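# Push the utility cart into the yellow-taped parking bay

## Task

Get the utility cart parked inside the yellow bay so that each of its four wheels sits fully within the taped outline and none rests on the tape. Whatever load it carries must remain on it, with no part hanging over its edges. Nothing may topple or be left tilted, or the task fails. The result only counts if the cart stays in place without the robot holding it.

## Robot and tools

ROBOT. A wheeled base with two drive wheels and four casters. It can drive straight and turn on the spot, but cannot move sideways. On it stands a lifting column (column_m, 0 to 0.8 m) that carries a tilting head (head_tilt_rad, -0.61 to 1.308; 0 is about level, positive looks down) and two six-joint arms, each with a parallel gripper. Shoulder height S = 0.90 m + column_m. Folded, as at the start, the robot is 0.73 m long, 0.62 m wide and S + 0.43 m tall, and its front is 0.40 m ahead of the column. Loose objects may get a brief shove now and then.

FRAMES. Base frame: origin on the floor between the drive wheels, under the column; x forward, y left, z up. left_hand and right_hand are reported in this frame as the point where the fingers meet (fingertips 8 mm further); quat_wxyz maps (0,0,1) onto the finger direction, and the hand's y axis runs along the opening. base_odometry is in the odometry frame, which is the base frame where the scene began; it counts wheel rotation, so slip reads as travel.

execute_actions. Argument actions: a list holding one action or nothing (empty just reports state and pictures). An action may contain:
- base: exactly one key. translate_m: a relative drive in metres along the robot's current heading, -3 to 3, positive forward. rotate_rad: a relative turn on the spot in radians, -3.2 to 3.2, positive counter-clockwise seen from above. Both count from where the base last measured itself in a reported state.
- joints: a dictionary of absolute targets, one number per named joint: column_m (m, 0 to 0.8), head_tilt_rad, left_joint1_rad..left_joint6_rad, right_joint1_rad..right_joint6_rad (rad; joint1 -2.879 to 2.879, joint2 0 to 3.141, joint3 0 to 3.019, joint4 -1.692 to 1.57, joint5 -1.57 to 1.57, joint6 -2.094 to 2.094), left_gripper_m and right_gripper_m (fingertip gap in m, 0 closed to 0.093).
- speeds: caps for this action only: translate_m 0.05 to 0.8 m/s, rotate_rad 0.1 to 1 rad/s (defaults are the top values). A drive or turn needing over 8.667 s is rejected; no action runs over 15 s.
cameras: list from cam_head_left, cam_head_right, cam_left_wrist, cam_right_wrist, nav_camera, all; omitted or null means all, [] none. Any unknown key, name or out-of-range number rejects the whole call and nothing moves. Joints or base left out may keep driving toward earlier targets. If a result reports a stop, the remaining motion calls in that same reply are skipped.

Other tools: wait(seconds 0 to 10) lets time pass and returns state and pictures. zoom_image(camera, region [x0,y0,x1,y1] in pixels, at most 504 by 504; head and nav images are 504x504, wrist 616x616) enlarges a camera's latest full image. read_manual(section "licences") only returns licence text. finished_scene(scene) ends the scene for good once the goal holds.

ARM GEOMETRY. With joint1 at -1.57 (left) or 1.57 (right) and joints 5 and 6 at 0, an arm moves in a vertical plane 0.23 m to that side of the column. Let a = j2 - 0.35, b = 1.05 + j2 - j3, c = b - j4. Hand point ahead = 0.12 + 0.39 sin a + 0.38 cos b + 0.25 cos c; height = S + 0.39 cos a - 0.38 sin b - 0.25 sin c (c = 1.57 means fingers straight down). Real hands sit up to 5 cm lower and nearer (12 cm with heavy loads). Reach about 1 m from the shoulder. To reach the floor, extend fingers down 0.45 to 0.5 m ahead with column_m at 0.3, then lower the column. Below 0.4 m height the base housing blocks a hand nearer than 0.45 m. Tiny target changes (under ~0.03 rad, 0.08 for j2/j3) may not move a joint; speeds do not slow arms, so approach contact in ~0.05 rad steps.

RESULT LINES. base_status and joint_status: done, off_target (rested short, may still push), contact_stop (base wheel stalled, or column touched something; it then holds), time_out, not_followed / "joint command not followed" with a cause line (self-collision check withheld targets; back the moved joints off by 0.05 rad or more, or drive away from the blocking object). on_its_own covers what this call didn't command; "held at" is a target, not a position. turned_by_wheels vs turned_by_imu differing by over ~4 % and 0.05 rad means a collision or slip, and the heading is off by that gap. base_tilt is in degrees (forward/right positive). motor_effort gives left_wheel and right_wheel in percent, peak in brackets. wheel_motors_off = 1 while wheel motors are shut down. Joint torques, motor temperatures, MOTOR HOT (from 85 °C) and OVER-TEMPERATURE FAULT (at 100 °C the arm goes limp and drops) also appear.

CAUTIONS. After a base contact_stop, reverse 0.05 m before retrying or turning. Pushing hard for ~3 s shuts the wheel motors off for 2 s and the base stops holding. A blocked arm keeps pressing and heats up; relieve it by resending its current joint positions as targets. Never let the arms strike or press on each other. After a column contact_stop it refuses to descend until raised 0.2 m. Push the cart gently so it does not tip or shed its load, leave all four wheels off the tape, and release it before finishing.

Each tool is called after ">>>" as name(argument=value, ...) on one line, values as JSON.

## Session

>>> execute_actions(actions=[])

Scene clock: 0.00 s.
Joint torques (N m, as the arm reports them, + toward a larger angle): no reading
Motor temperatures (°C, as the motors report them): left_arm=[22 22 21 23 21 23] | right_arm=[22 23 22 21 20 24]
base_odometry: x=+0.000 y=+0.000 heading=+0.000 (m, m, rad; odometry frame)
turned_by_wheels: +0.000 (rad since the last result)
turned_by_imu: +0.000 (rad since the last result)
base_tilt: forward=-0.2 right=-0.9 (deg)
base_status: not commanded
joint_positions: column_m=+0.555 head_tilt_rad=+0.884 left_joint1_rad=-1.548 left_joint2_rad=+0.908 left_joint3_rad=+0.371 left_joint4_rad=-0.982 left_joint5_rad=+0.055 left_joint6_rad=-0.058 left_gripper_m=+0.095 right_joint1_rad=+1.553 right_joint2_rad=+0.861 right_joint3_rad=+0.409 right_joint4_rad=-0.904 right_joint5_rad=+0.028 right_joint6_rad=-0.057 right_gripper_m=+0.095
joint_status: not commanded
wheel_motors_off: 0
motor_effort: left_wheel=+3 right_wheel=+6 (%)
left_hand: x=+0.1179 y=+0.2193 z=+1.2673 quat_wxyz=(+0.477, +0.048, -0.877, +0.004) (m; base frame)
right_hand: x=+0.1588 y=-0.2342 z=+1.2461 quat_wxyz=(+0.405, +0.024, -0.914, +0.006) (m; base frame)
pictures: cam_head_left, cam_head_right, cam_left_wrist, cam_right_wrist, nav_camera
Images, in order (width x height): cam_head_left 504x504, cam_head_right 504x504, cam_left_wrist 616x616, cam_right_wrist 616x616, nav_camera 504x504.

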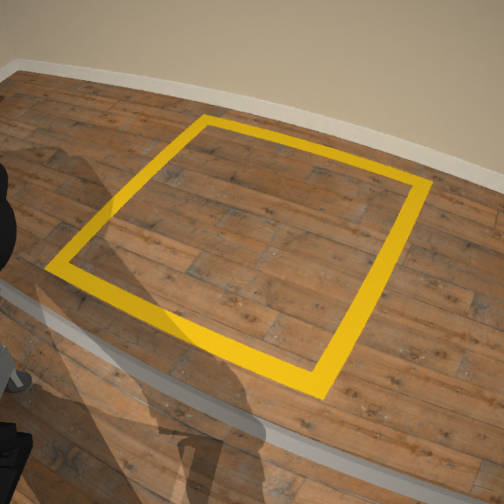

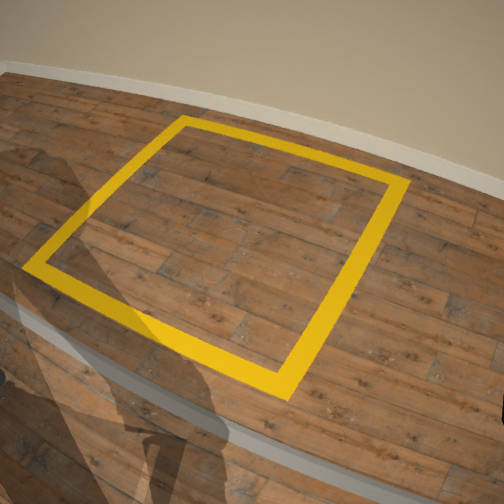

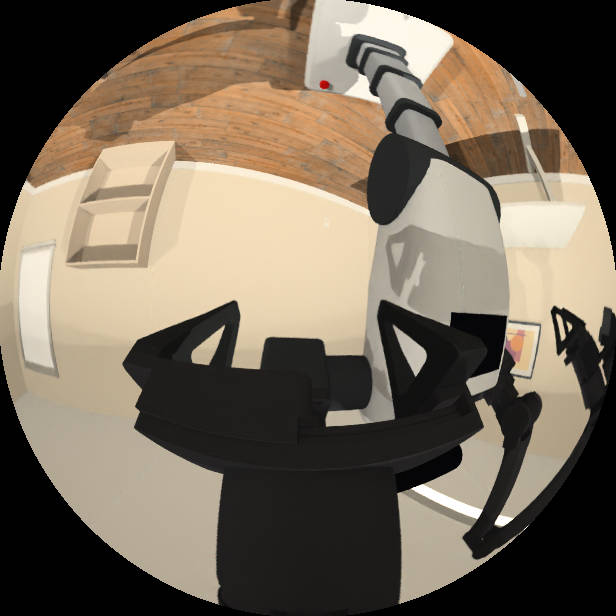

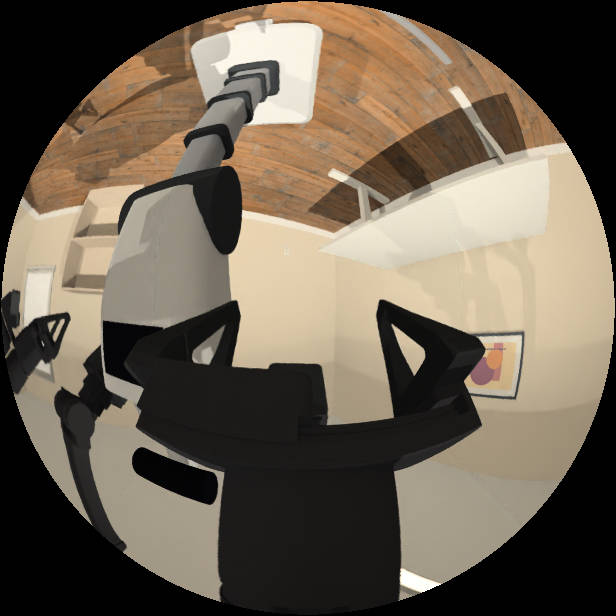

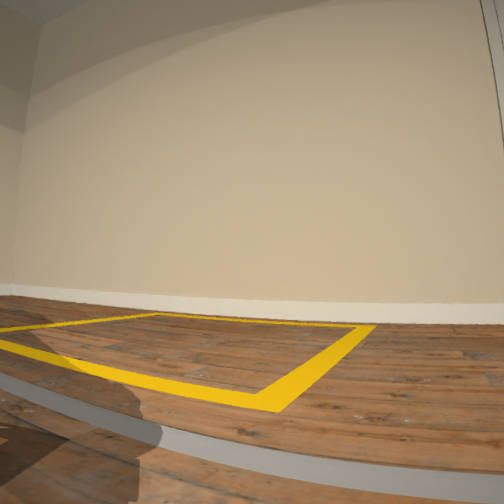

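A cord cover this time.

>>> execute_actions(actions=[{"base":{"rotate_rad":0.8},"joints":{"head_tilt_rad":0.75}}], cameras=["cam_head_left","nav_camera"])

Scene clock: 2.47 s.
Joint torques (N m, as the arm reports them, + toward a larger angle): left_arm=[ 0.62 -5.34 -0.93 -1.41  0.17 -0.05] | right_arm=[-0.48 -8.19 -0.37 -1.37  0.02  0.05]
Motor temperatures (°C, as the motors report them): left_arm=[22 22 21 23 21 23] | right_arm=[22 23 22 21 20 24]
base_odometry: x=+0.000 y=+0.000 heading=+0.799 (m, m, rad; odometry frame)
turned_by_wheels: +0.799 (rad since the last result)
turned_by_imu: +0.806 (rad since the last result)
base_tilt: forward=-0.3 right=-1.0 (deg)
base_status: done
joint_positions: column_m=+0.555 head_tilt_rad=+0.766 left_joint1_rad=-1.548 left_joint2_rad=+0.908 left_joint3_rad=+0.371 left_joint4_rad=-0.982 left_joint5_rad=+0.055 left_joint6_rad=-0.058 left_gripper_m=+0.095 right_joint1_rad=+1.553 right_joint2_rad=+0.861 right_joint3_rad=+0.409 right_joint4_rad=-0.904 right_joint5_rad=+0.028 right_joint6_rad=-0.057 right_gripper_m=+0.095
joint_status: all done
wheel_motors_off: 0
motor_effort: left_wheel=-7(35) right_wheel=+9(42) (%)
left_hand: x=+0.1179 y=+0.2193 z=+1.2673 quat_wxyz=(+0.477, +0.048, -0.877, +0.004) (m; base frame)
right_hand: x=+0.1588 y=-0.2342 z=+1.2461 quat_wxyz=(+0.405, +0.024, -0.914, +0.006) (m; base frame)
pictures: cam_head_left, nav_camera
Images, in order (width x height): cam_head_left 504x504, nav_camera 504x504.

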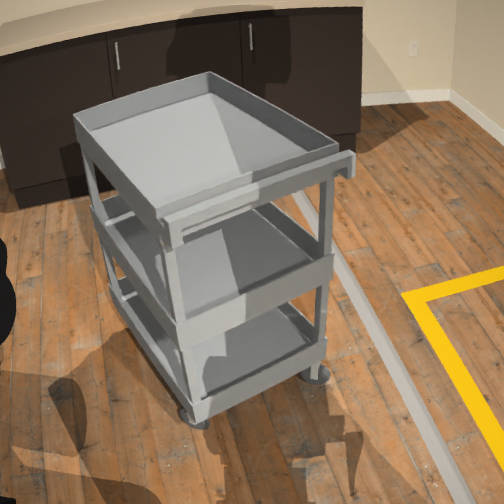

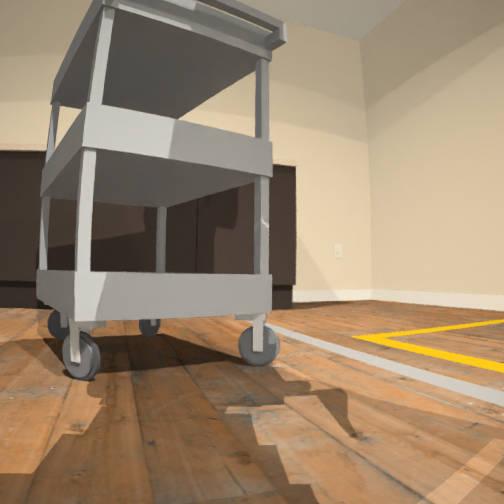

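>>> execute_actions(actions=[{"base":{"rotate_rad":-0.6},"joints":{"column_m":0.4,"left_joint1_rad":-1.8,"left_joint2_rad":1.15,"left_joint3_rad":1.1,"left_joint4_rad":-0.47,"left_joint5_rad":-0.15,"left_joint6_rad":1.5,"right_joint1_rad":1.8,"right_joint2_rad":1.15,"right_joint3_rad":1.1,"right_joint4_rad":-0.47,"right_joint5_rad":0.15,"right_joint6_rad":-1.5}}], cameras=[])

>>> execute_actions(actions=[{"base":{"translate_m":0.42}}], cameras=[])

>>> execute_actions(actions=[{"base":{"rotate_rad":1.1},"joints":{"head_tilt_rad":0.95}}])

Scene clock: 5.60 s.
Joint torques (N m, as the arm reports them, + toward a larger angle): left_arm=[ -0.95 -12.96   4.17  -0.02   0.28   0.05] | right_arm=[  1.19 -17.42   4.27   0.52  -0.08  -0.06]
Motor temperatures (°C, as the motors report them): left_arm=[22 22 21 23 21 23] | right_arm=[22 23 22 21 20 24]
base_odometry: x=+0.000 y=+0.000 heading=+0.200 (m, m, rad; odometry frame)
turned_by_wheels: -0.598 (rad since the last result)
turned_by_imu: -0.605 (rad since the last result)
base_tilt: forward=-0.3 right=-0.9 (deg)
base_status: done
joint_positions: column_m=+0.400 head_tilt_rad=+0.766 left_joint1_rad=-1.797 left_joint2_rad=+1.145 left_joint3_rad=+1.103 left_joint4_rad=-0.466 left_joint5_rad=-0.150 left_joint6_rad=+1.488 left_gripper_m=+0.095 right_joint1_rad=+1.801 right_joint2_rad=+1.142 right_joint3_rad=+1.099 right_joint4_rad=-0.474 right_joint5_rad=+0.149 right_joint6_rad=-1.490 right_gripper_m=+0.095
joint_status: all done
wheel_motors_off: 0
motor_effort: left_wheel=+8(29) right_wheel=-10(36) (%)
left_hand: x=+0.5762 y=+0.1326 z=+0.9946 quat_wxyz=(-0.024, -0.716, -0.697, +0.009) (m; base frame)
right_hand: x=+0.5730 y=-0.1319 z=+0.9954 quat_wxyz=(-0.022, +0.718, -0.695, -0.013) (m; base frame)
pictures: none
No camera images: the call's "cameras" was empty. Leave "cameras" out to get every camera's image.

Scene clock: 8.13 s.
Joint torques (N m, as the arm reports them, + toward a larger angle): left_arm=[ -1.04 -12.7    4.14   0.07   0.26   0.06] | right_arm=[  1.2  -16.8    4.42   0.64  -0.08  -0.05]
Motor temperatures (°C, as the motors report them): left_arm=[22 23 21 23 21 23] | right_arm=[22 24 22 21 20 24]
base_odometry: x=+0.412 y=+0.084 heading=+0.202 (m, m, rad; odometry frame)
turned_by_wheels: +0.002 (rad since the last result)
turned_by_imu: +0.003 (rad since the last result)
base_tilt: forward=-0.2 right=-1.0 (deg)
base_status: done
joint_positions: column_m=+0.400 head_tilt_rad=+0.766 left_joint1_rad=-1.797 left_joint2_rad=+1.145 left_joint3_rad=+1.102 left_joint4_rad=-0.466 left_joint5_rad=-0.150 left_joint6_rad=+1.488 left_gripper_m=+0.095 right_joint1_rad=+1.801 right_joint2_rad=+1.142 right_joint3_rad=+1.099 right_joint4_rad=-0.474 right_joint5_rad=+0.149 right_joint6_rad=-1.491 right_gripper_m=+0.095
joint_status: not commanded
wheel_motors_off: 0
motor_effort: left_wheel=+2(58) right_wheel=-2(64) (%)
left_hand: x=+0.5758 y=+0.1326 z=+0.9944 quat_wxyz=(-0.024, -0.717, -0.697, +0.010) (m; base frame)
right_hand: x=+0.5730 y=-0.1319 z=+0.9954 quat_wxyz=(-0.022, +0.719, -0.695, -0.013) (m; base frame)
pictures: none
No camera images: the call's "cameras" was empty. Leave "cameras" out to get every camera's image.

Scene clock: 10.83 s.
Joint torques (N m, as the arm reports them, + toward a larger angle): left_arm=[ -0.86 -12.65   4.29  -0.02   0.27   0.07] | right_arm=[  1.52 -16.87   4.31   0.53  -0.09  -0.06]
Motor temperatures (°C, as the motors report them): left_arm=[22 23 21 23 21 23] | right_arm=[22 24 23 21 20 24]
base_odometry: x=+0.412 y=+0.084 heading=+1.301 (m, m, rad; odometry frame)
turned_by_wheels: +1.099 (rad since the last result)
turned_by_imu: +1.109 (rad since the last result)
base_tilt: forward=-0.3 right=-0.9 (deg)
base_status: done
joint_positions: column_m=+0.400 head_tilt_rad=+0.950 left_joint1_rad=-1.798 left_joint2_rad=+1.145 left_joint3_rad=+1.102 left_joint4_rad=-0.466 left_joint5_rad=-0.150 left_joint6_rad=+1.488 left_gripper_m=+0.095 right_joint1_rad=+1.801 right_joint2_rad=+1.142 right_joint3_rad=+1.099 right_joint4_rad=-0.474 right_joint5_rad=+0.149 right_joint6_rad=-1.491 right_gripper_m=+0.095
joint_status: all done
wheel_motors_off: 0
motor_effort: left_wheel=-7(48) right_wheel=+8(44) (%)
left_hand: x=+0.5757 y=+0.1320 z=+0.9945 quat_wxyz=(-0.024, -0.717, -0.697, +0.010) (m; base frame)
right_hand: x=+0.5730 y=-0.1319 z=+0.9954 quat_wxyz=(-0.022, +0.719, -0.695, -0.013) (m; base frame)
pictures: cam_head_left, cam_head_right, cam_left_wrist, cam_right_wrist, nav_camera
Images, in order (width x height): cam_head_left 504x504, cam_head_right 504x504, cam_left_wrist 616x616, cam_right_wrist 616x616, nav_camera 504x504.

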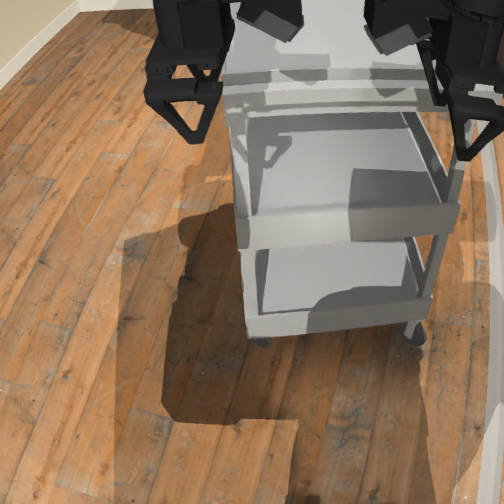

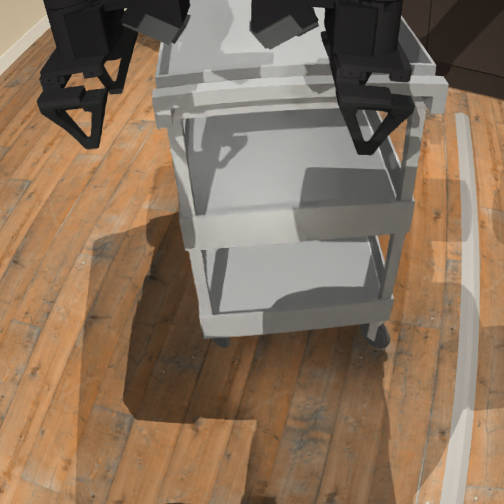

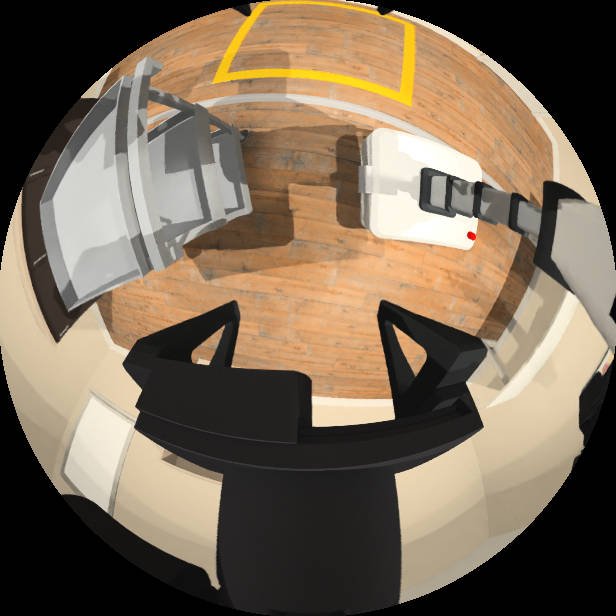

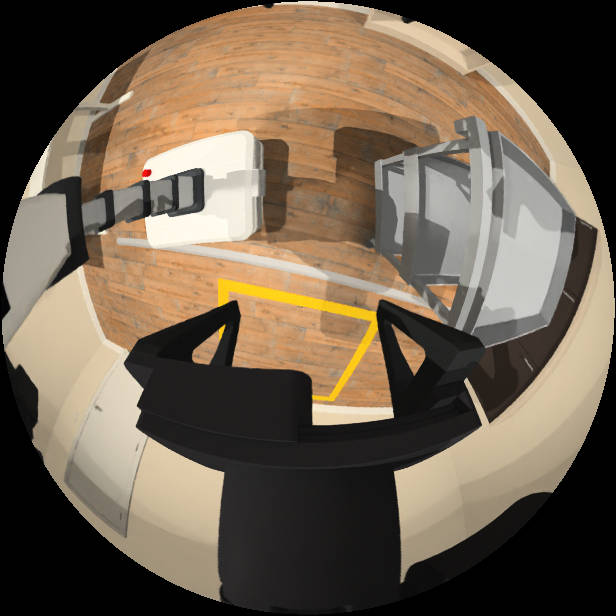

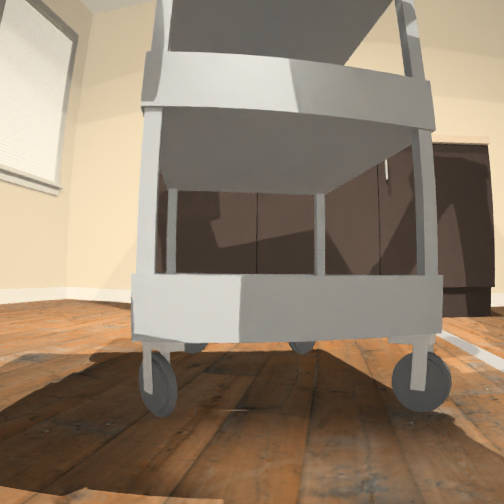

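>>> execute_actions(actions=[{"base":{"rotate_rad":-0.07}}], cameras=[])

>>> execute_actions(actions=[{"base":{"translate_m":0.22},"joints":{"column_m":0.32}}], cameras=["cam_left_wrist","cam_right_wrist","cam_head_right"])

Scene clock: 12.63 s.
Joint torques (N m, as the arm reports them, + toward a larger angle): left_arm=[ -0.71 -12.74   4.31   0.04   0.27   0.06] | right_arm=[  1.23 -16.84   4.3    0.51  -0.09  -0.06]
Motor temperatures (°C, as the motors report them): left_arm=[22 23 21 23 21 23] | right_arm=[22 24 23 21 20 24]
base_odometry: x=+0.412 y=+0.084 heading=+1.233 (m, m, rad; odometry frame)
turned_by_wheels: -0.068 (rad since the last result)
turned_by_imu: -0.069 (rad since the last result)
base_tilt: forward=-0.3 right=-0.9 (deg)
base_status: done
joint_positions: column_m=+0.400 head_tilt_rad=+0.950 left_joint1_rad=-1.800 left_joint2_rad=+1.145 left_joint3_rad=+1.102 left_joint4_rad=-0.466 left_joint5_rad=-0.150 left_joint6_rad=+1.488 left_gripper_m=+0.095 right_joint1_rad=+1.800 right_joint2_rad=+1.142 right_joint3_rad=+1.099 right_joint4_rad=-0.474 right_joint5_rad=+0.150 right_joint6_rad=-1.491 right_gripper_m=+0.095
joint_status: not commanded
wheel_motors_off: 0
motor_effort: left_wheel=+7(20) right_wheel=-6(23) (%)
left_hand: x=+0.5756 y=+0.1309 z=+0.9947 quat_wxyz=(-0.025, -0.717, -0.696, +0.011) (m; base frame)
right_hand: x=+0.5731 y=-0.1325 z=+0.9954 quat_wxyz=(-0.022, +0.718, -0.695, -0.013) (m; base frame)
pictures: none
No camera images: the call's "cameras" was empty. Leave "cameras" out to get every camera's image.

Scene clock: 14.53 s.
Joint torques (N m, as the arm reports them, + toward a larger angle): left_arm=[ -0.74 -12.78   4.3    0.09   0.25   0.06] | right_arm=[  1.09 -16.8    4.21   0.54  -0.1   -0.05]
Motor temperatures (°C, as the motors report them): left_arm=[22 24 21 23 21 23] | right_arm=[22 24 23 21 20 24]
base_odometry: x=+0.485 y=+0.291 heading=+1.235 (m, m, rad; odometry frame)
turned_by_wheels: +0.002 (rad since the last result)
turned_by_imu: +0.003 (rad since the last result)
base_tilt: forward=-0.2 right=-1.0 (deg)
base_status: done
joint_positions: column_m=+0.320 head_tilt_rad=+0.951 left_joint1_rad=-1.800 left_joint2_rad=+1.145 left_joint3_rad=+1.102 left_joint4_rad=-0.466 left_joint5_rad=-0.150 left_joint6_rad=+1.488 left_gripper_m=+0.095 right_joint1_rad=+1.800 right_joint2_rad=+1.143 right_joint3_rad=+1.099 right_joint4_rad=-0.474 right_joint5_rad=+0.150 right_joint6_rad=-1.491 right_gripper_m=+0.095
joint_status: all done
wheel_motors_off: 0
motor_effort: left_wheel=+1(58) right_wheel=-1(68) (%)
left_hand: x=+0.5758 y=+0.1309 z=+0.9148 quat_wxyz=(-0.025, -0.717, -0.696, +0.011) (m; base frame)
right_hand: x=+0.5732 y=-0.1325 z=+0.9153 quat_wxyz=(-0.022, +0.718, -0.695, -0.013) (m; base frame)
pictures: cam_head_right, cam_left_wrist, cam_right_wrist
Images, in order (width x height): cam_head_right 504x504, cam_left_wrist 616x616, cam_right_wrist 616x616.

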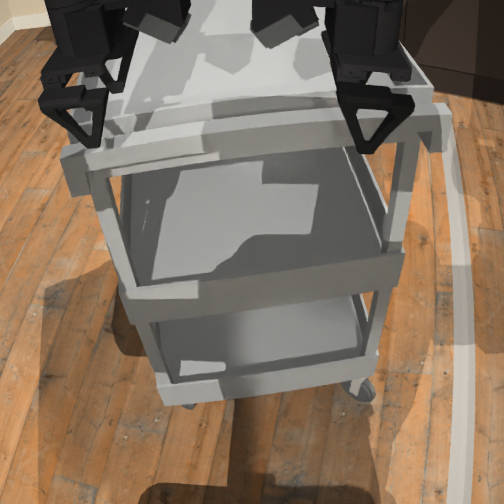

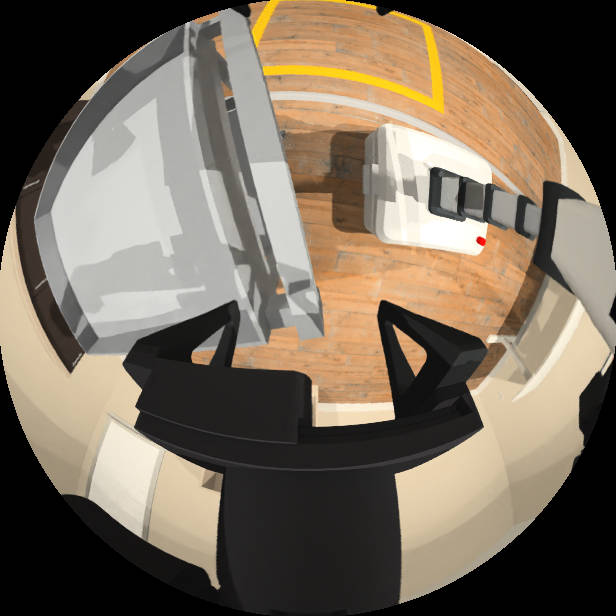

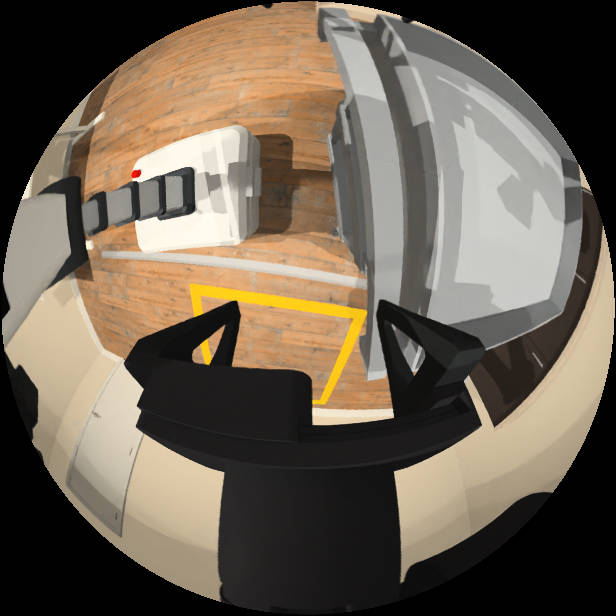

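>>> execute_actions(actions=[{"base":{"translate_m":0.03},"joints":{"left_joint1_rad":-1.9,"left_joint6_rad":1.3,"right_joint1_rad":1.72,"right_joint2_rad":1.28,"right_joint3_rad":1.3,"right_joint4_rad":-0.52,"right_joint6_rad":-1.65}}], cameras=["cam_left_wrist","cam_right_wrist","cam_head_right"])

Scene clock: 15.73 s.
Joint torques (N m, as the arm reports them, + toward a larger angle): left_arm=[ -0.88 -12.29   4.41   0.04   0.29  -0.13] | right_arm=[  1.26 -18.77   7.11   0.43  -0.11  -0.06]
Motor temperatures (°C, as the motors report them): left_arm=[22 24 21 23 21 23] | right_arm=[22 24 23 21 20 24]
base_odometry: x=+0.495 y=+0.320 heading=+1.236 (m, m, rad; odometry frame)
turned_by_wheels: +0.001 (rad since the last result)
turned_by_imu: +0.001 (rad since the last result)
base_tilt: forward=-0.3 right=-1.0 (deg)
base_status: done
joint_positions: column_m=+0.320 head_tilt_rad=+0.951 left_joint1_rad=-1.909 left_joint2_rad=+1.145 left_joint3_rad=+1.102 left_joint4_rad=-0.466 left_joint5_rad=-0.149 left_joint6_rad=+1.311 left_gripper_m=+0.095 right_joint1_rad=+1.716 right_joint2_rad=+1.270 right_joint3_rad=+1.267 right_joint4_rad=-0.524 right_joint5_rad=+0.151 right_joint6_rad=-1.642 right_gripper_m=+0.095
joint_status: all done
wheel_motors_off: 0
motor_effort: left_wheel=+1(37) right_wheel=+1(45) (%)
left_hand: x=+0.5687 y=+0.0754 z=+0.9262 quat_wxyz=(-0.054, -0.671, -0.738, +0.050) (m; base frame)
right_hand: x=+0.6187 y=-0.1692 z=+0.8805 quat_wxyz=(+0.009, +0.756, -0.655, +0.009) (m; base frame)
pictures: cam_head_right, cam_left_wrist, cam_right_wrist
Images, in order (width x height): cam_head_right 504x504, cam_left_wrist 616x616, cam_right_wrist 616x616.

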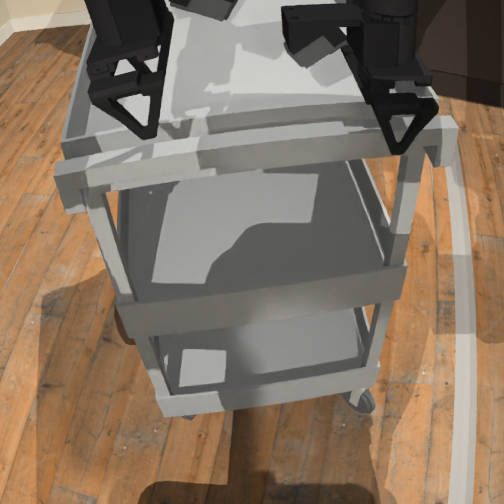

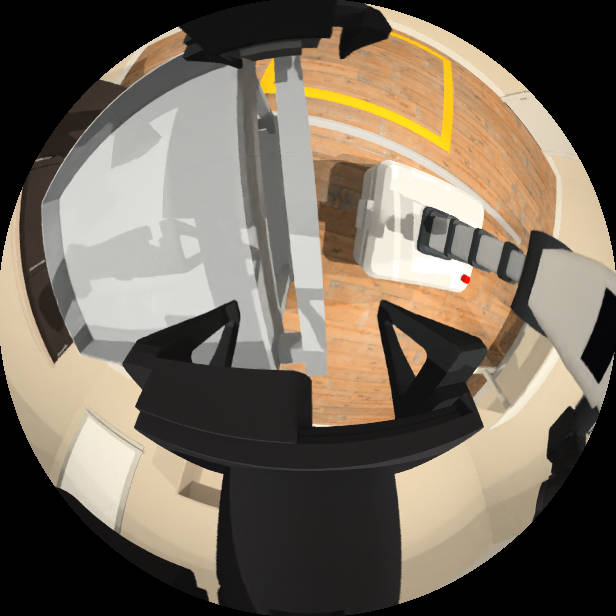

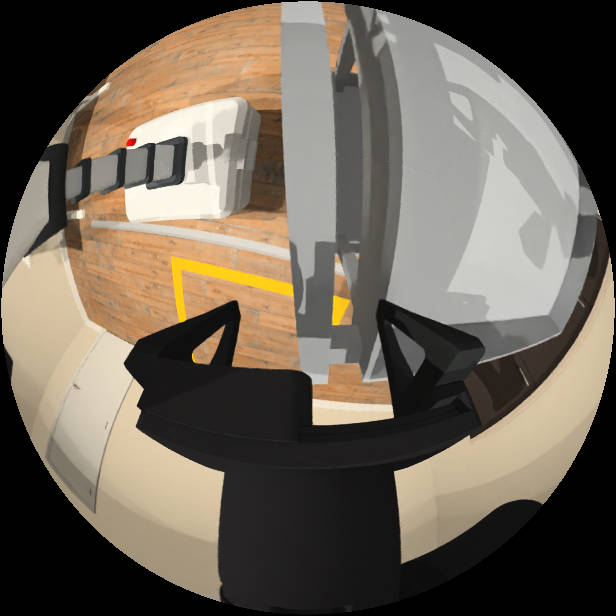

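>>> execute_actions(actions=[{"base":{"translate_m":0.025},"joints":{"left_joint2_rad":1.25,"left_joint3_rad":1.17,"right_joint1_rad":1.79}}], cameras=[])

>>> execute_actions(actions=[{"joints":{"column_m":0.28}}], cameras=["cam_left_wrist","cam_right_wrist","cam_head_right"])

Scene clock: 16.80 s.
Joint torques (N m, as the arm reports them, + toward a larger angle): left_arm=[ -1.55 -13.5    4.98  -0.04   0.3   -0.13] | right_arm=[  2.13 -19.37   7.39   1.45  -0.21  -0.06]
Motor temperatures (°C, as the motors report them): left_arm=[22 24 21 23 21 23] | right_arm=[22 25 23 21 20 24]
base_odometry: x=+0.503 y=+0.343 heading=+1.237 (m, m, rad; odometry frame)
turned_by_wheels: +0.001 (rad since the last result)
turned_by_imu: +0.001 (rad since the last result)
base_tilt: forward=-0.2 right=-1.0 (deg)
base_status: done
joint_positions: column_m=+0.320 head_tilt_rad=+0.951 left_joint1_rad=-1.909 left_joint2_rad=+1.256 left_joint3_rad=+1.155 left_joint4_rad=-0.466 left_joint5_rad=-0.149 left_joint6_rad=+1.311 left_gripper_m=+0.095 right_joint1_rad=+1.781 right_joint2_rad=+1.282 right_joint3_rad=+1.261 right_joint4_rad=-0.549 right_joint5_rad=+0.153 right_joint6_rad=-1.642 right_gripper_m=+0.095
joint_status: all done
wheel_motors_off: 0
motor_effort: left_wheel=+1(32) right_wheel=+3(36) (%)
left_hand: x=+0.5625 y=+0.0646 z=+0.8865 quat_wxyz=(-0.031, -0.676, -0.734, +0.064) (m; base frame)
right_hand: x=+0.6029 y=-0.1329 z=+0.8781 quat_wxyz=(+0.003, +0.769, -0.639, -0.023) (m; base frame)
pictures: none
No camera images: the call's "cameras" was empty. Leave "cameras" out to get every camera's image.

Scene clock: 17.90 s.
Joint torques (N m, as the arm reports them, + toward a larger angle): left_arm=[-1.01 -9.69  5.35  0.14  0.17 -0.14] | right_arm=[  2.28 -19.35   7.37   1.35  -0.21  -0.05]
Motor temperatures (°C, as the motors report them): left_arm=[22 24 21 23 21 23] | right_arm=[22 25 23 21 20 24]
base_odometry: x=+0.503 y=+0.343 heading=+1.237 (m, m, rad; odometry frame)
turned_by_wheels: +0.000 (rad since the last result)
turned_by_imu: +0.000 (rad since the last result)
base_tilt: forward=-0.3 right=-1.0 (deg)
base_status: not commanded
joint_positions: column_m=+0.280 head_tilt_rad=+0.951 left_joint1_rad=-1.916 left_joint2_rad=+1.203 left_joint3_rad=+1.158 left_joint4_rad=-0.468 left_joint5_rad=-0.145 left_joint6_rad=+1.311 left_gripper_m=+0.095 right_joint1_rad=+1.781 right_joint2_rad=+1.282 right_joint3_rad=+1.261 right_joint4_rad=-0.547 right_joint5_rad=+0.153 right_joint6_rad=-1.642 right_gripper_m=+0.095
joint_status: all done
wheel_motors_off: 0
motor_effort: left_wheel=+4(5) right_wheel=-2(3) (%)
left_hand: x=+0.5811 y=+0.0640 z=+0.8717 quat_wxyz=(-0.056, -0.672, -0.736, +0.055) (m; base frame)
right_hand: x=+0.6034 y=-0.1328 z=+0.8381 quat_wxyz=(+0.002, +0.769, -0.639, -0.022) (m; base frame)
pictures: cam_head_right, cam_left_wrist, cam_right_wrist
Images, in order (width x height): cam_head_right 504x504, cam_left_wrist 616x616, cam_right_wrist 616x616.

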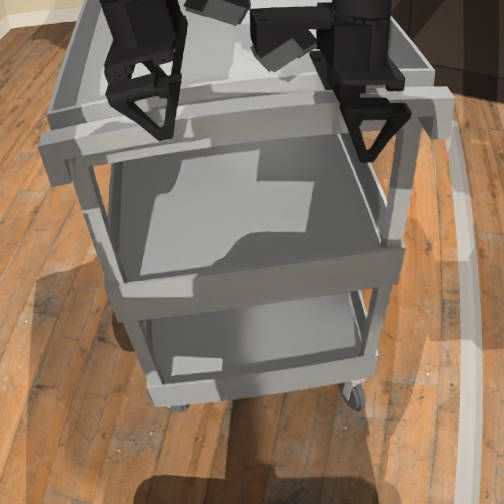

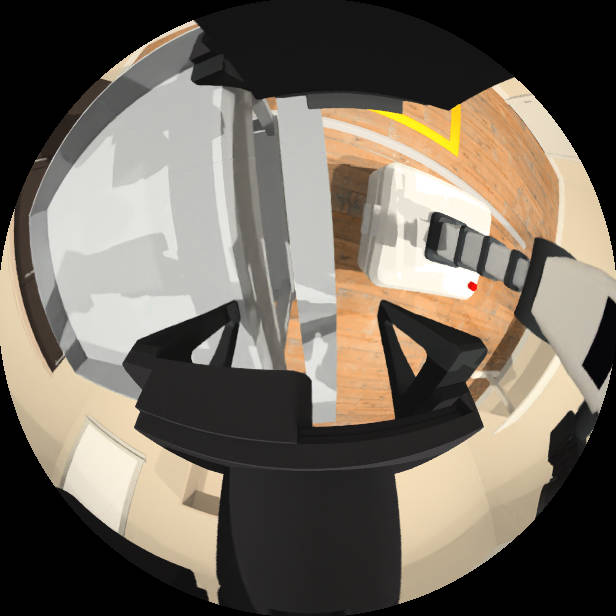

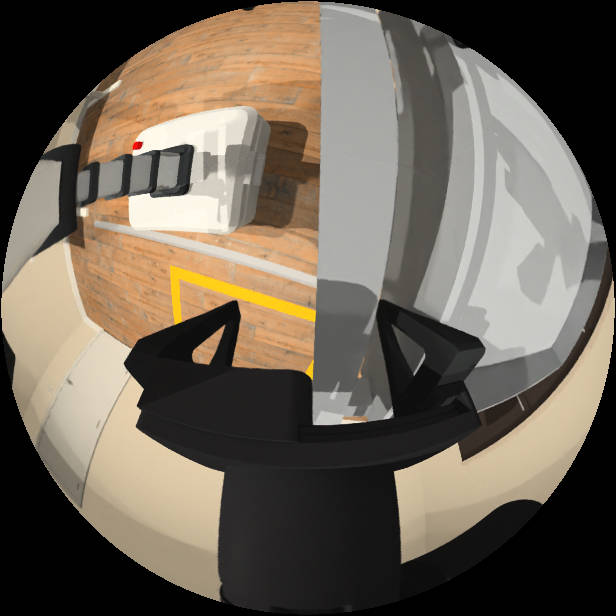

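>>> execute_actions(actions=[{"joints":{"left_joint1_rad":-1.8,"left_joint6_rad":1.4,"right_gripper_m":0}}], cameras=["cam_left_wrist","cam_head_right"])

Scene clock: 21.53 s.
Joint torques (N m, as the arm reports them, + toward a larger angle): left_arm=[ -1.76 -13.08   4.83   0.1    0.3   -0.02] | right_arm=[  2.09 -19.72   6.07   0.55  -0.04  -0.1 ]
Motor temperatures (°C, as the motors report them): left_arm=[22 24 22 23 21 23] | right_arm=[22 25 24 21 20 24]
base_odometry: x=+0.503 y=+0.343 heading=+1.237 (m, m, rad; odometry frame)
turned_by_wheels: +0.000 (rad since the last result)
turned_by_imu: +0.000 (rad since the last result)
base_tilt: forward=-0.3 right=-1.0 (deg)
base_status: not commanded
joint_positions: column_m=+0.280 head_tilt_rad=+0.951 left_joint1_rad=-1.791 left_joint2_rad=+1.246 left_joint3_rad=+1.158 left_joint4_rad=-0.470 left_joint5_rad=-0.151 left_joint6_rad=+1.399 left_gripper_m=+0.095 right_joint1_rad=+1.783 right_joint2_rad=+1.283 right_joint3_rad=+1.280 right_joint4_rad=-0.526 right_joint5_rad=+0.148 right_joint6_rad=-1.637 right_gripper_m=+0.024
joint_status: right_gripper_m off_target (ended at +0.024, target +0.000); the others done
wheel_motors_off: 0
motor_effort: left_wheel=+4(4) right_wheel=-5(7) (%)
left_hand: x=+0.5742 y=+0.1291 z=+0.8380 quat_wxyz=(-0.002, -0.687, -0.726, +0.023) (m; base frame)
right_hand: x=+0.6189 y=-0.1295 z=+0.8413 quat_wxyz=(-0.014, +0.765, -0.643, -0.011) (m; base frame)
pictures: cam_head_right, cam_left_wrist
Images, in order (width x height): cam_head_right 504x504, cam_left_wrist 616x616.

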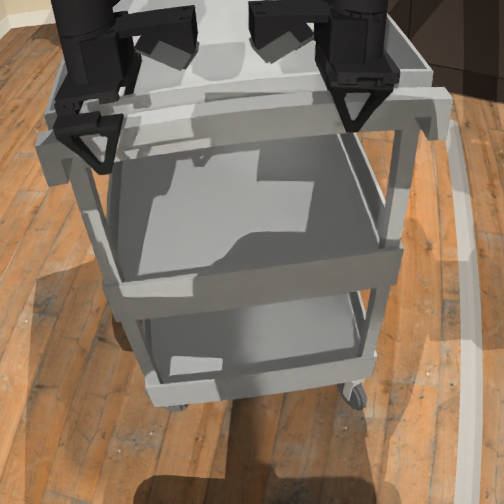

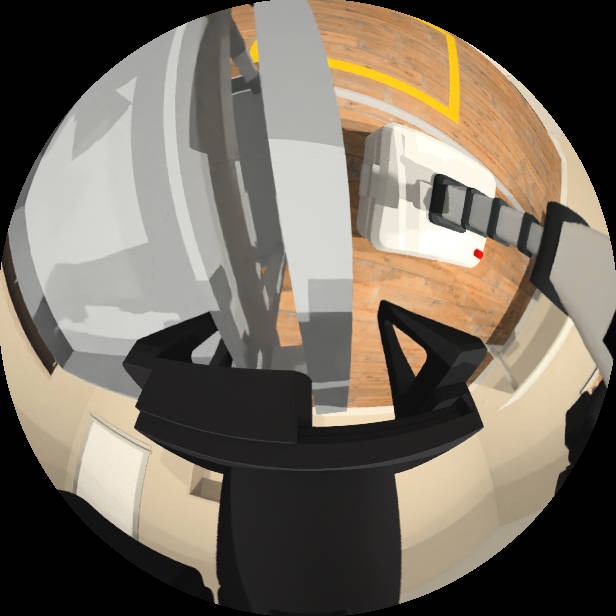

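>>> execute_actions(actions=[{"joints":{"left_gripper_m":0,"column_m":0.265}}], cameras=[])

>>> execute_actions(actions=[{"base":{"rotate_rad":-0.7},"speeds":{"rotate_rad":0.3},"joints":{"head_tilt_rad":1.1}}])

Scene clock: 22.70 s.
Joint torques (N m, as the arm reports them, + toward a larger angle): left_arm=[ -1.2  -11.75   4.14   0.36   0.46   0.06] | right_arm=[  1.79 -17.39   6.27   1.35  -0.11  -0.07]
Motor temperatures (°C, as the motors report them): left_arm=[22 24 22 23 21 23] | right_arm=[22 25 24 21 20 24]
base_odometry: x=+0.503 y=+0.343 heading=+1.237 (m, m, rad; odometry frame)
turned_by_wheels: +0.000 (rad since the last result)
turned_by_imu: +0.000 (rad since the last result)
base_tilt: forward=-0.3 right=-1.0 (deg)
base_status: not commanded
joint_positions: column_m=+0.265 head_tilt_rad=+0.951 left_joint1_rad=-1.795 left_joint2_rad=+1.225 left_joint3_rad=+1.172 left_joint4_rad=-0.477 left_joint5_rad=-0.155 left_joint6_rad=+1.386 left_gripper_m=+0.068 right_joint1_rad=+1.787 right_joint2_rad=+1.255 right_joint3_rad=+1.280 right_joint4_rad=-0.545 right_joint5_rad=+0.150 right_joint6_rad=-1.640 right_gripper_m=+0.024
joint_status: left_gripper_m off_target (ended at +0.068, target +0.000); the others done
wheel_motors_off: 0
motor_effort: left_wheel=+4(4) right_wheel=+1(4) (%)
left_hand: x=+0.5881 y=+0.1285 z=+0.8355 quat_wxyz=(-0.013, -0.681, -0.732, +0.014) (m; base frame)
right_hand: x=+0.6236 y=-0.1302 z=+0.8403 quat_wxyz=(-0.017, +0.766, -0.642, -0.009) (m; base frame)
pictures: none
No camera images: the call's "cameras" was empty. Leave "cameras" out to get every camera's image.

Scene clock: 28.60 s.
Joint torques (N m, as the arm reports them, + toward a larger angle): left_arm=[-6.67 -8.95  4.74  1.66  2.27  1.36] | right_arm=[ -3.76 -24.08  -1.2   -2.71   1.84   1.53]
Motor temperatures (°C, as the motors report them): left_arm=[23 24 22 23 24 25] | right_arm=[22 27 23 21 22 25]
base_odometry: x=+0.503 y=+0.344 heading=+0.586 (m, m, rad; odometry frame)
turned_by_wheels: -0.651 (rad since the last result)
turned_by_imu: -0.647 (rad since the last result)
base_tilt: forward=-0.2 right=-0.9 (deg)
base_status: rotate_rad off_target (by the wheels' count: -0.651 of -0.700)
joint_positions: column_m=+0.265 head_tilt_rad=+1.099 left_joint1_rad=-1.700 left_joint2_rad=+1.188 left_joint3_rad=+1.166 left_joint4_rad=-0.518 left_joint5_rad=-0.210 left_joint6_rad=+1.238 left_gripper_m=+0.068 right_joint1_rad=+1.882 right_joint2_rad=+1.326 right_joint3_rad=+1.378 right_joint4_rad=-0.442 right_joint5_rad=+0.092 right_joint6_rad=-1.770 right_gripper_m=+0.026
joint_status: all done
wheel_motors_off: 0
motor_effort: left_wheel=+23(62) right_wheel=-33(96) (%)
left_hand: x=+0.5907 y=+0.1916 z=+0.8466 quat_wxyz=(+0.033, -0.607, -0.794, -0.038) (m; base frame)
right_hand: x=+0.6723 y=-0.0558 z=+0.8392 quat_wxyz=(-0.116, +0.808, -0.577, -0.005) (m; base frame)
pictures: cam_head_left, cam_head_right, cam_left_wrist, cam_right_wrist, nav_camera
Images, in order (width x height): cam_head_left 504x504, cam_head_right 504x504, cam_left_wrist 616x616, cam_right_wrist 616x616, nav_camera 504x504.

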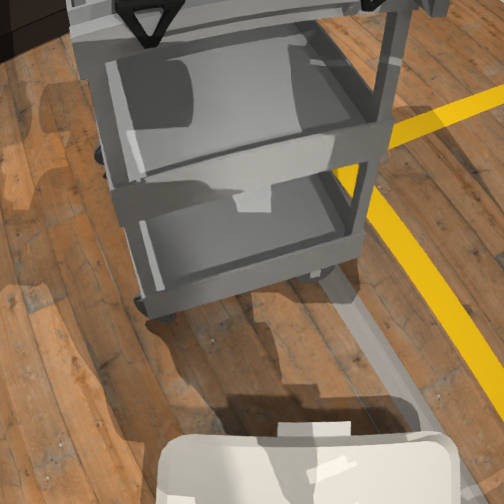

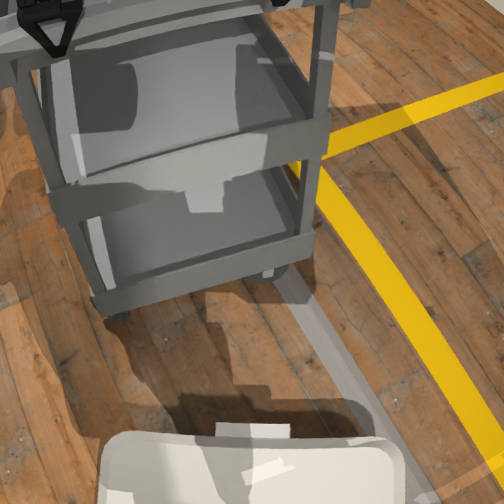

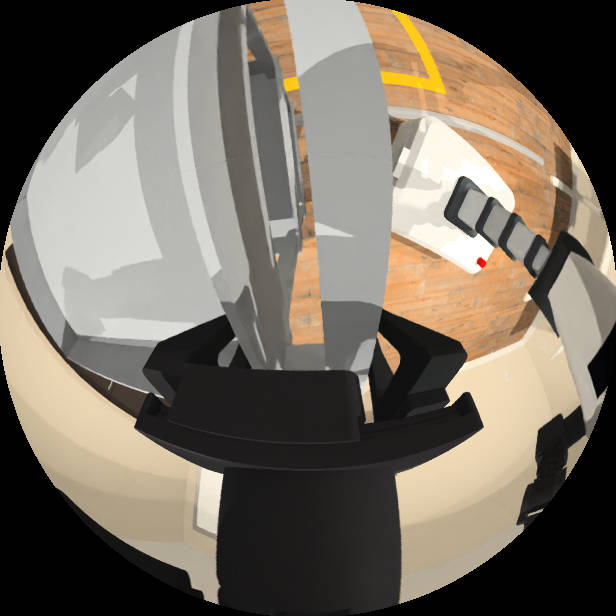

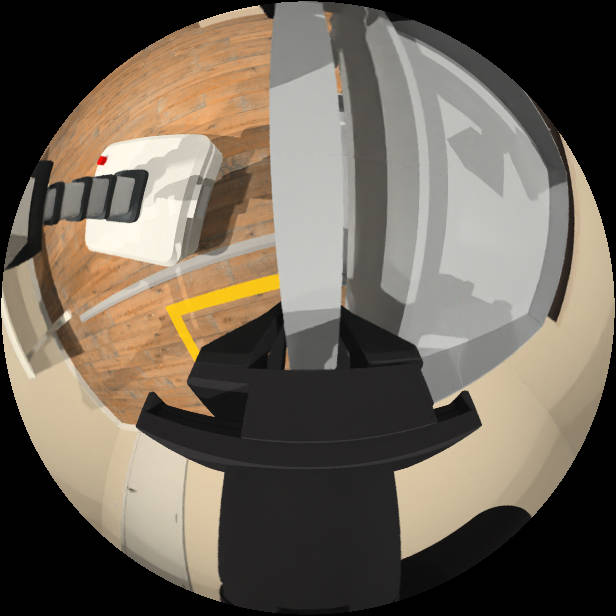

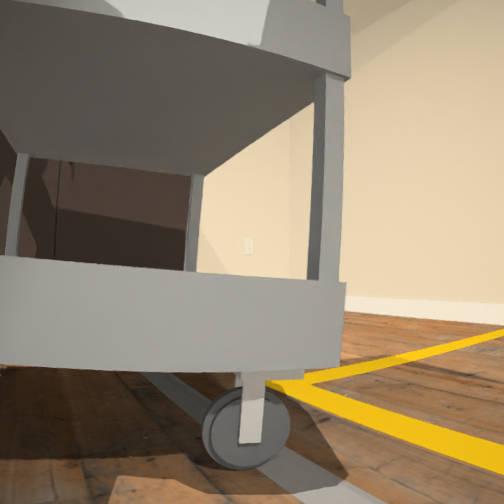

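>>> execute_actions(actions=[{"base":{"rotate_rad":0.45},"speeds":{"rotate_rad":0.4}}], cameras=[])

>>> execute_actions(actions=[{"base":{"translate_m":-0.6},"speeds":{"translate_m":0.25}}], cameras=["cam_right_wrist","cam_left_wrist","cam_head_right"])

Scene clock: 31.60 s.
Joint torques (N m, as the arm reports them, + toward a larger angle): left_arm=[ -1.34 -12.97   3.78  -0.91   0.48   0.74] | right_arm=[  1.36 -18.85   5.44   0.68  -0.1   -0.18]
Motor temperatures (°C, as the motors report them): left_arm=[23 24 22 23 24 25] | right_arm=[22 27 24 21 22 25]
base_odometry: x=+0.503 y=+0.344 heading=+1.033 (m, m, rad; odometry frame)
turned_by_wheels: +0.448 (rad since the last result)
turned_by_imu: +0.447 (rad since the last result)
base_tilt: forward=-0.3 right=-1.0 (deg)
base_status: done
joint_positions: column_m=+0.265 head_tilt_rad=+1.100 left_joint1_rad=-1.792 left_joint2_rad=+1.239 left_joint3_rad=+1.178 left_joint4_rad=-0.434 left_joint5_rad=-0.156 left_joint6_rad=+1.311 left_gripper_m=+0.065 right_joint1_rad=+1.793 right_joint2_rad=+1.270 right_joint3_rad=+1.290 right_joint4_rad=-0.527 right_joint5_rad=+0.150 right_joint6_rad=-1.630 right_gripper_m=+0.024
joint_status: not commanded
wheel_motors_off: 0
motor_effort: left_wheel=+0(48) right_wheel=+0(96) (%)
left_hand: x=+0.5970 y=+0.1280 z=+0.8298 quat_wxyz=(-0.026, -0.650, -0.759, +0.004) (m; base frame)
right_hand: x=+0.6284 y=-0.1249 z=+0.8356 quat_wxyz=(-0.024, +0.763, -0.646, -0.006) (m; base frame)
pictures: none
No camera images: the call's "cameras" was empty. Leave "cameras" out to get every camera's image.

Scene clock: 34.90 s.
Joint torques (N m, as the arm reports them, + toward a larger angle): left_arm=[ -1.53 -13.24   3.31  -0.83   0.48   0.76] | right_arm=[  1.08 -18.92   4.96   0.64  -0.15  -0.16]
Motor temperatures (°C, as the motors report them): left_arm=[23 25 22 23 23 25] | right_arm=[22 27 24 21 22 25]
base_odometry: x=+0.196 y=-0.172 heading=+1.033 (m, m, rad; odometry frame)
turned_by_wheels: +0.000 (rad since the last result)
turned_by_imu: -0.003 (rad since the last result)
base_tilt: forward=-0.3 right=-1.0 (deg)
base_status: done
joint_positions: column_m=+0.265 head_tilt_rad=+1.100 left_joint1_rad=-1.791 left_joint2_rad=+1.241 left_joint3_rad=+1.184 left_joint4_rad=-0.439 left_joint5_rad=-0.156 left_joint6_rad=+1.309 left_gripper_m=+0.065 right_joint1_rad=+1.793 right_joint2_rad=+1.274 right_joint3_rad=+1.297 right_joint4_rad=-0.526 right_joint5_rad=+0.152 right_joint6_rad=-1.632 right_gripper_m=+0.024
joint_status: not commanded
wheel_motors_off: 0
motor_effort: left_wheel=+0(58) right_wheel=+1(47) (%)
left_hand: x=+0.5987 y=+0.1283 z=+0.8298 quat_wxyz=(-0.025, -0.649, -0.760, +0.003) (m; base frame)
right_hand: x=+0.6314 y=-0.1246 z=+0.8351 quat_wxyz=(-0.025, +0.764, -0.645, -0.004) (m; base frame)
pictures: cam_head_right, cam_left_wrist, cam_right_wrist
Images, in order (width x height): cam_head_right 504x504, cam_left_wrist 616x616, cam_right_wrist 616x616.

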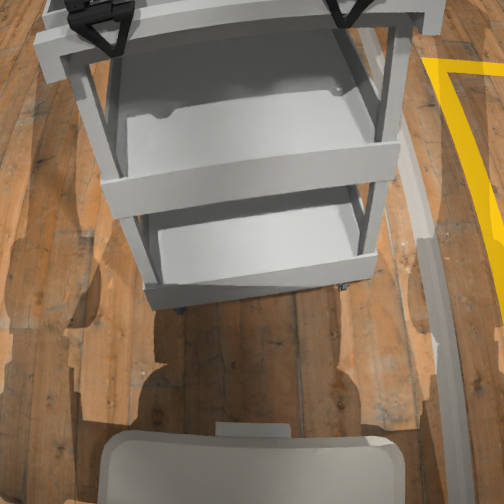

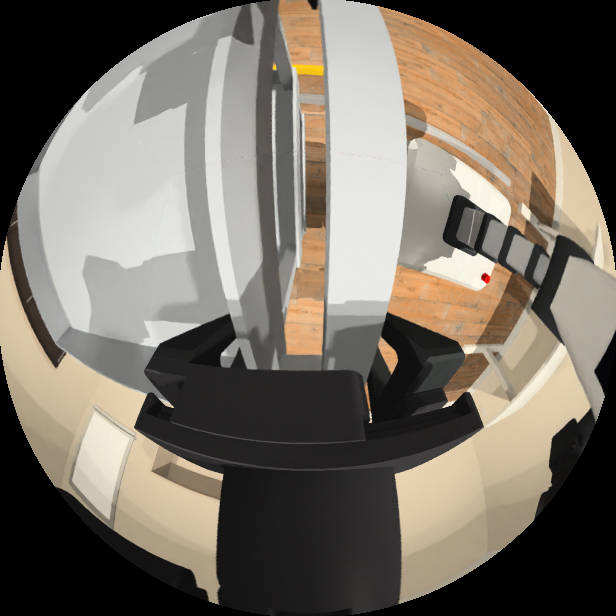

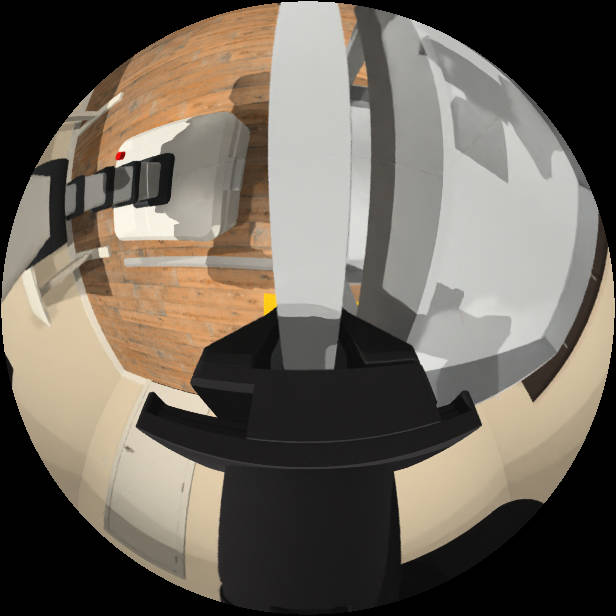

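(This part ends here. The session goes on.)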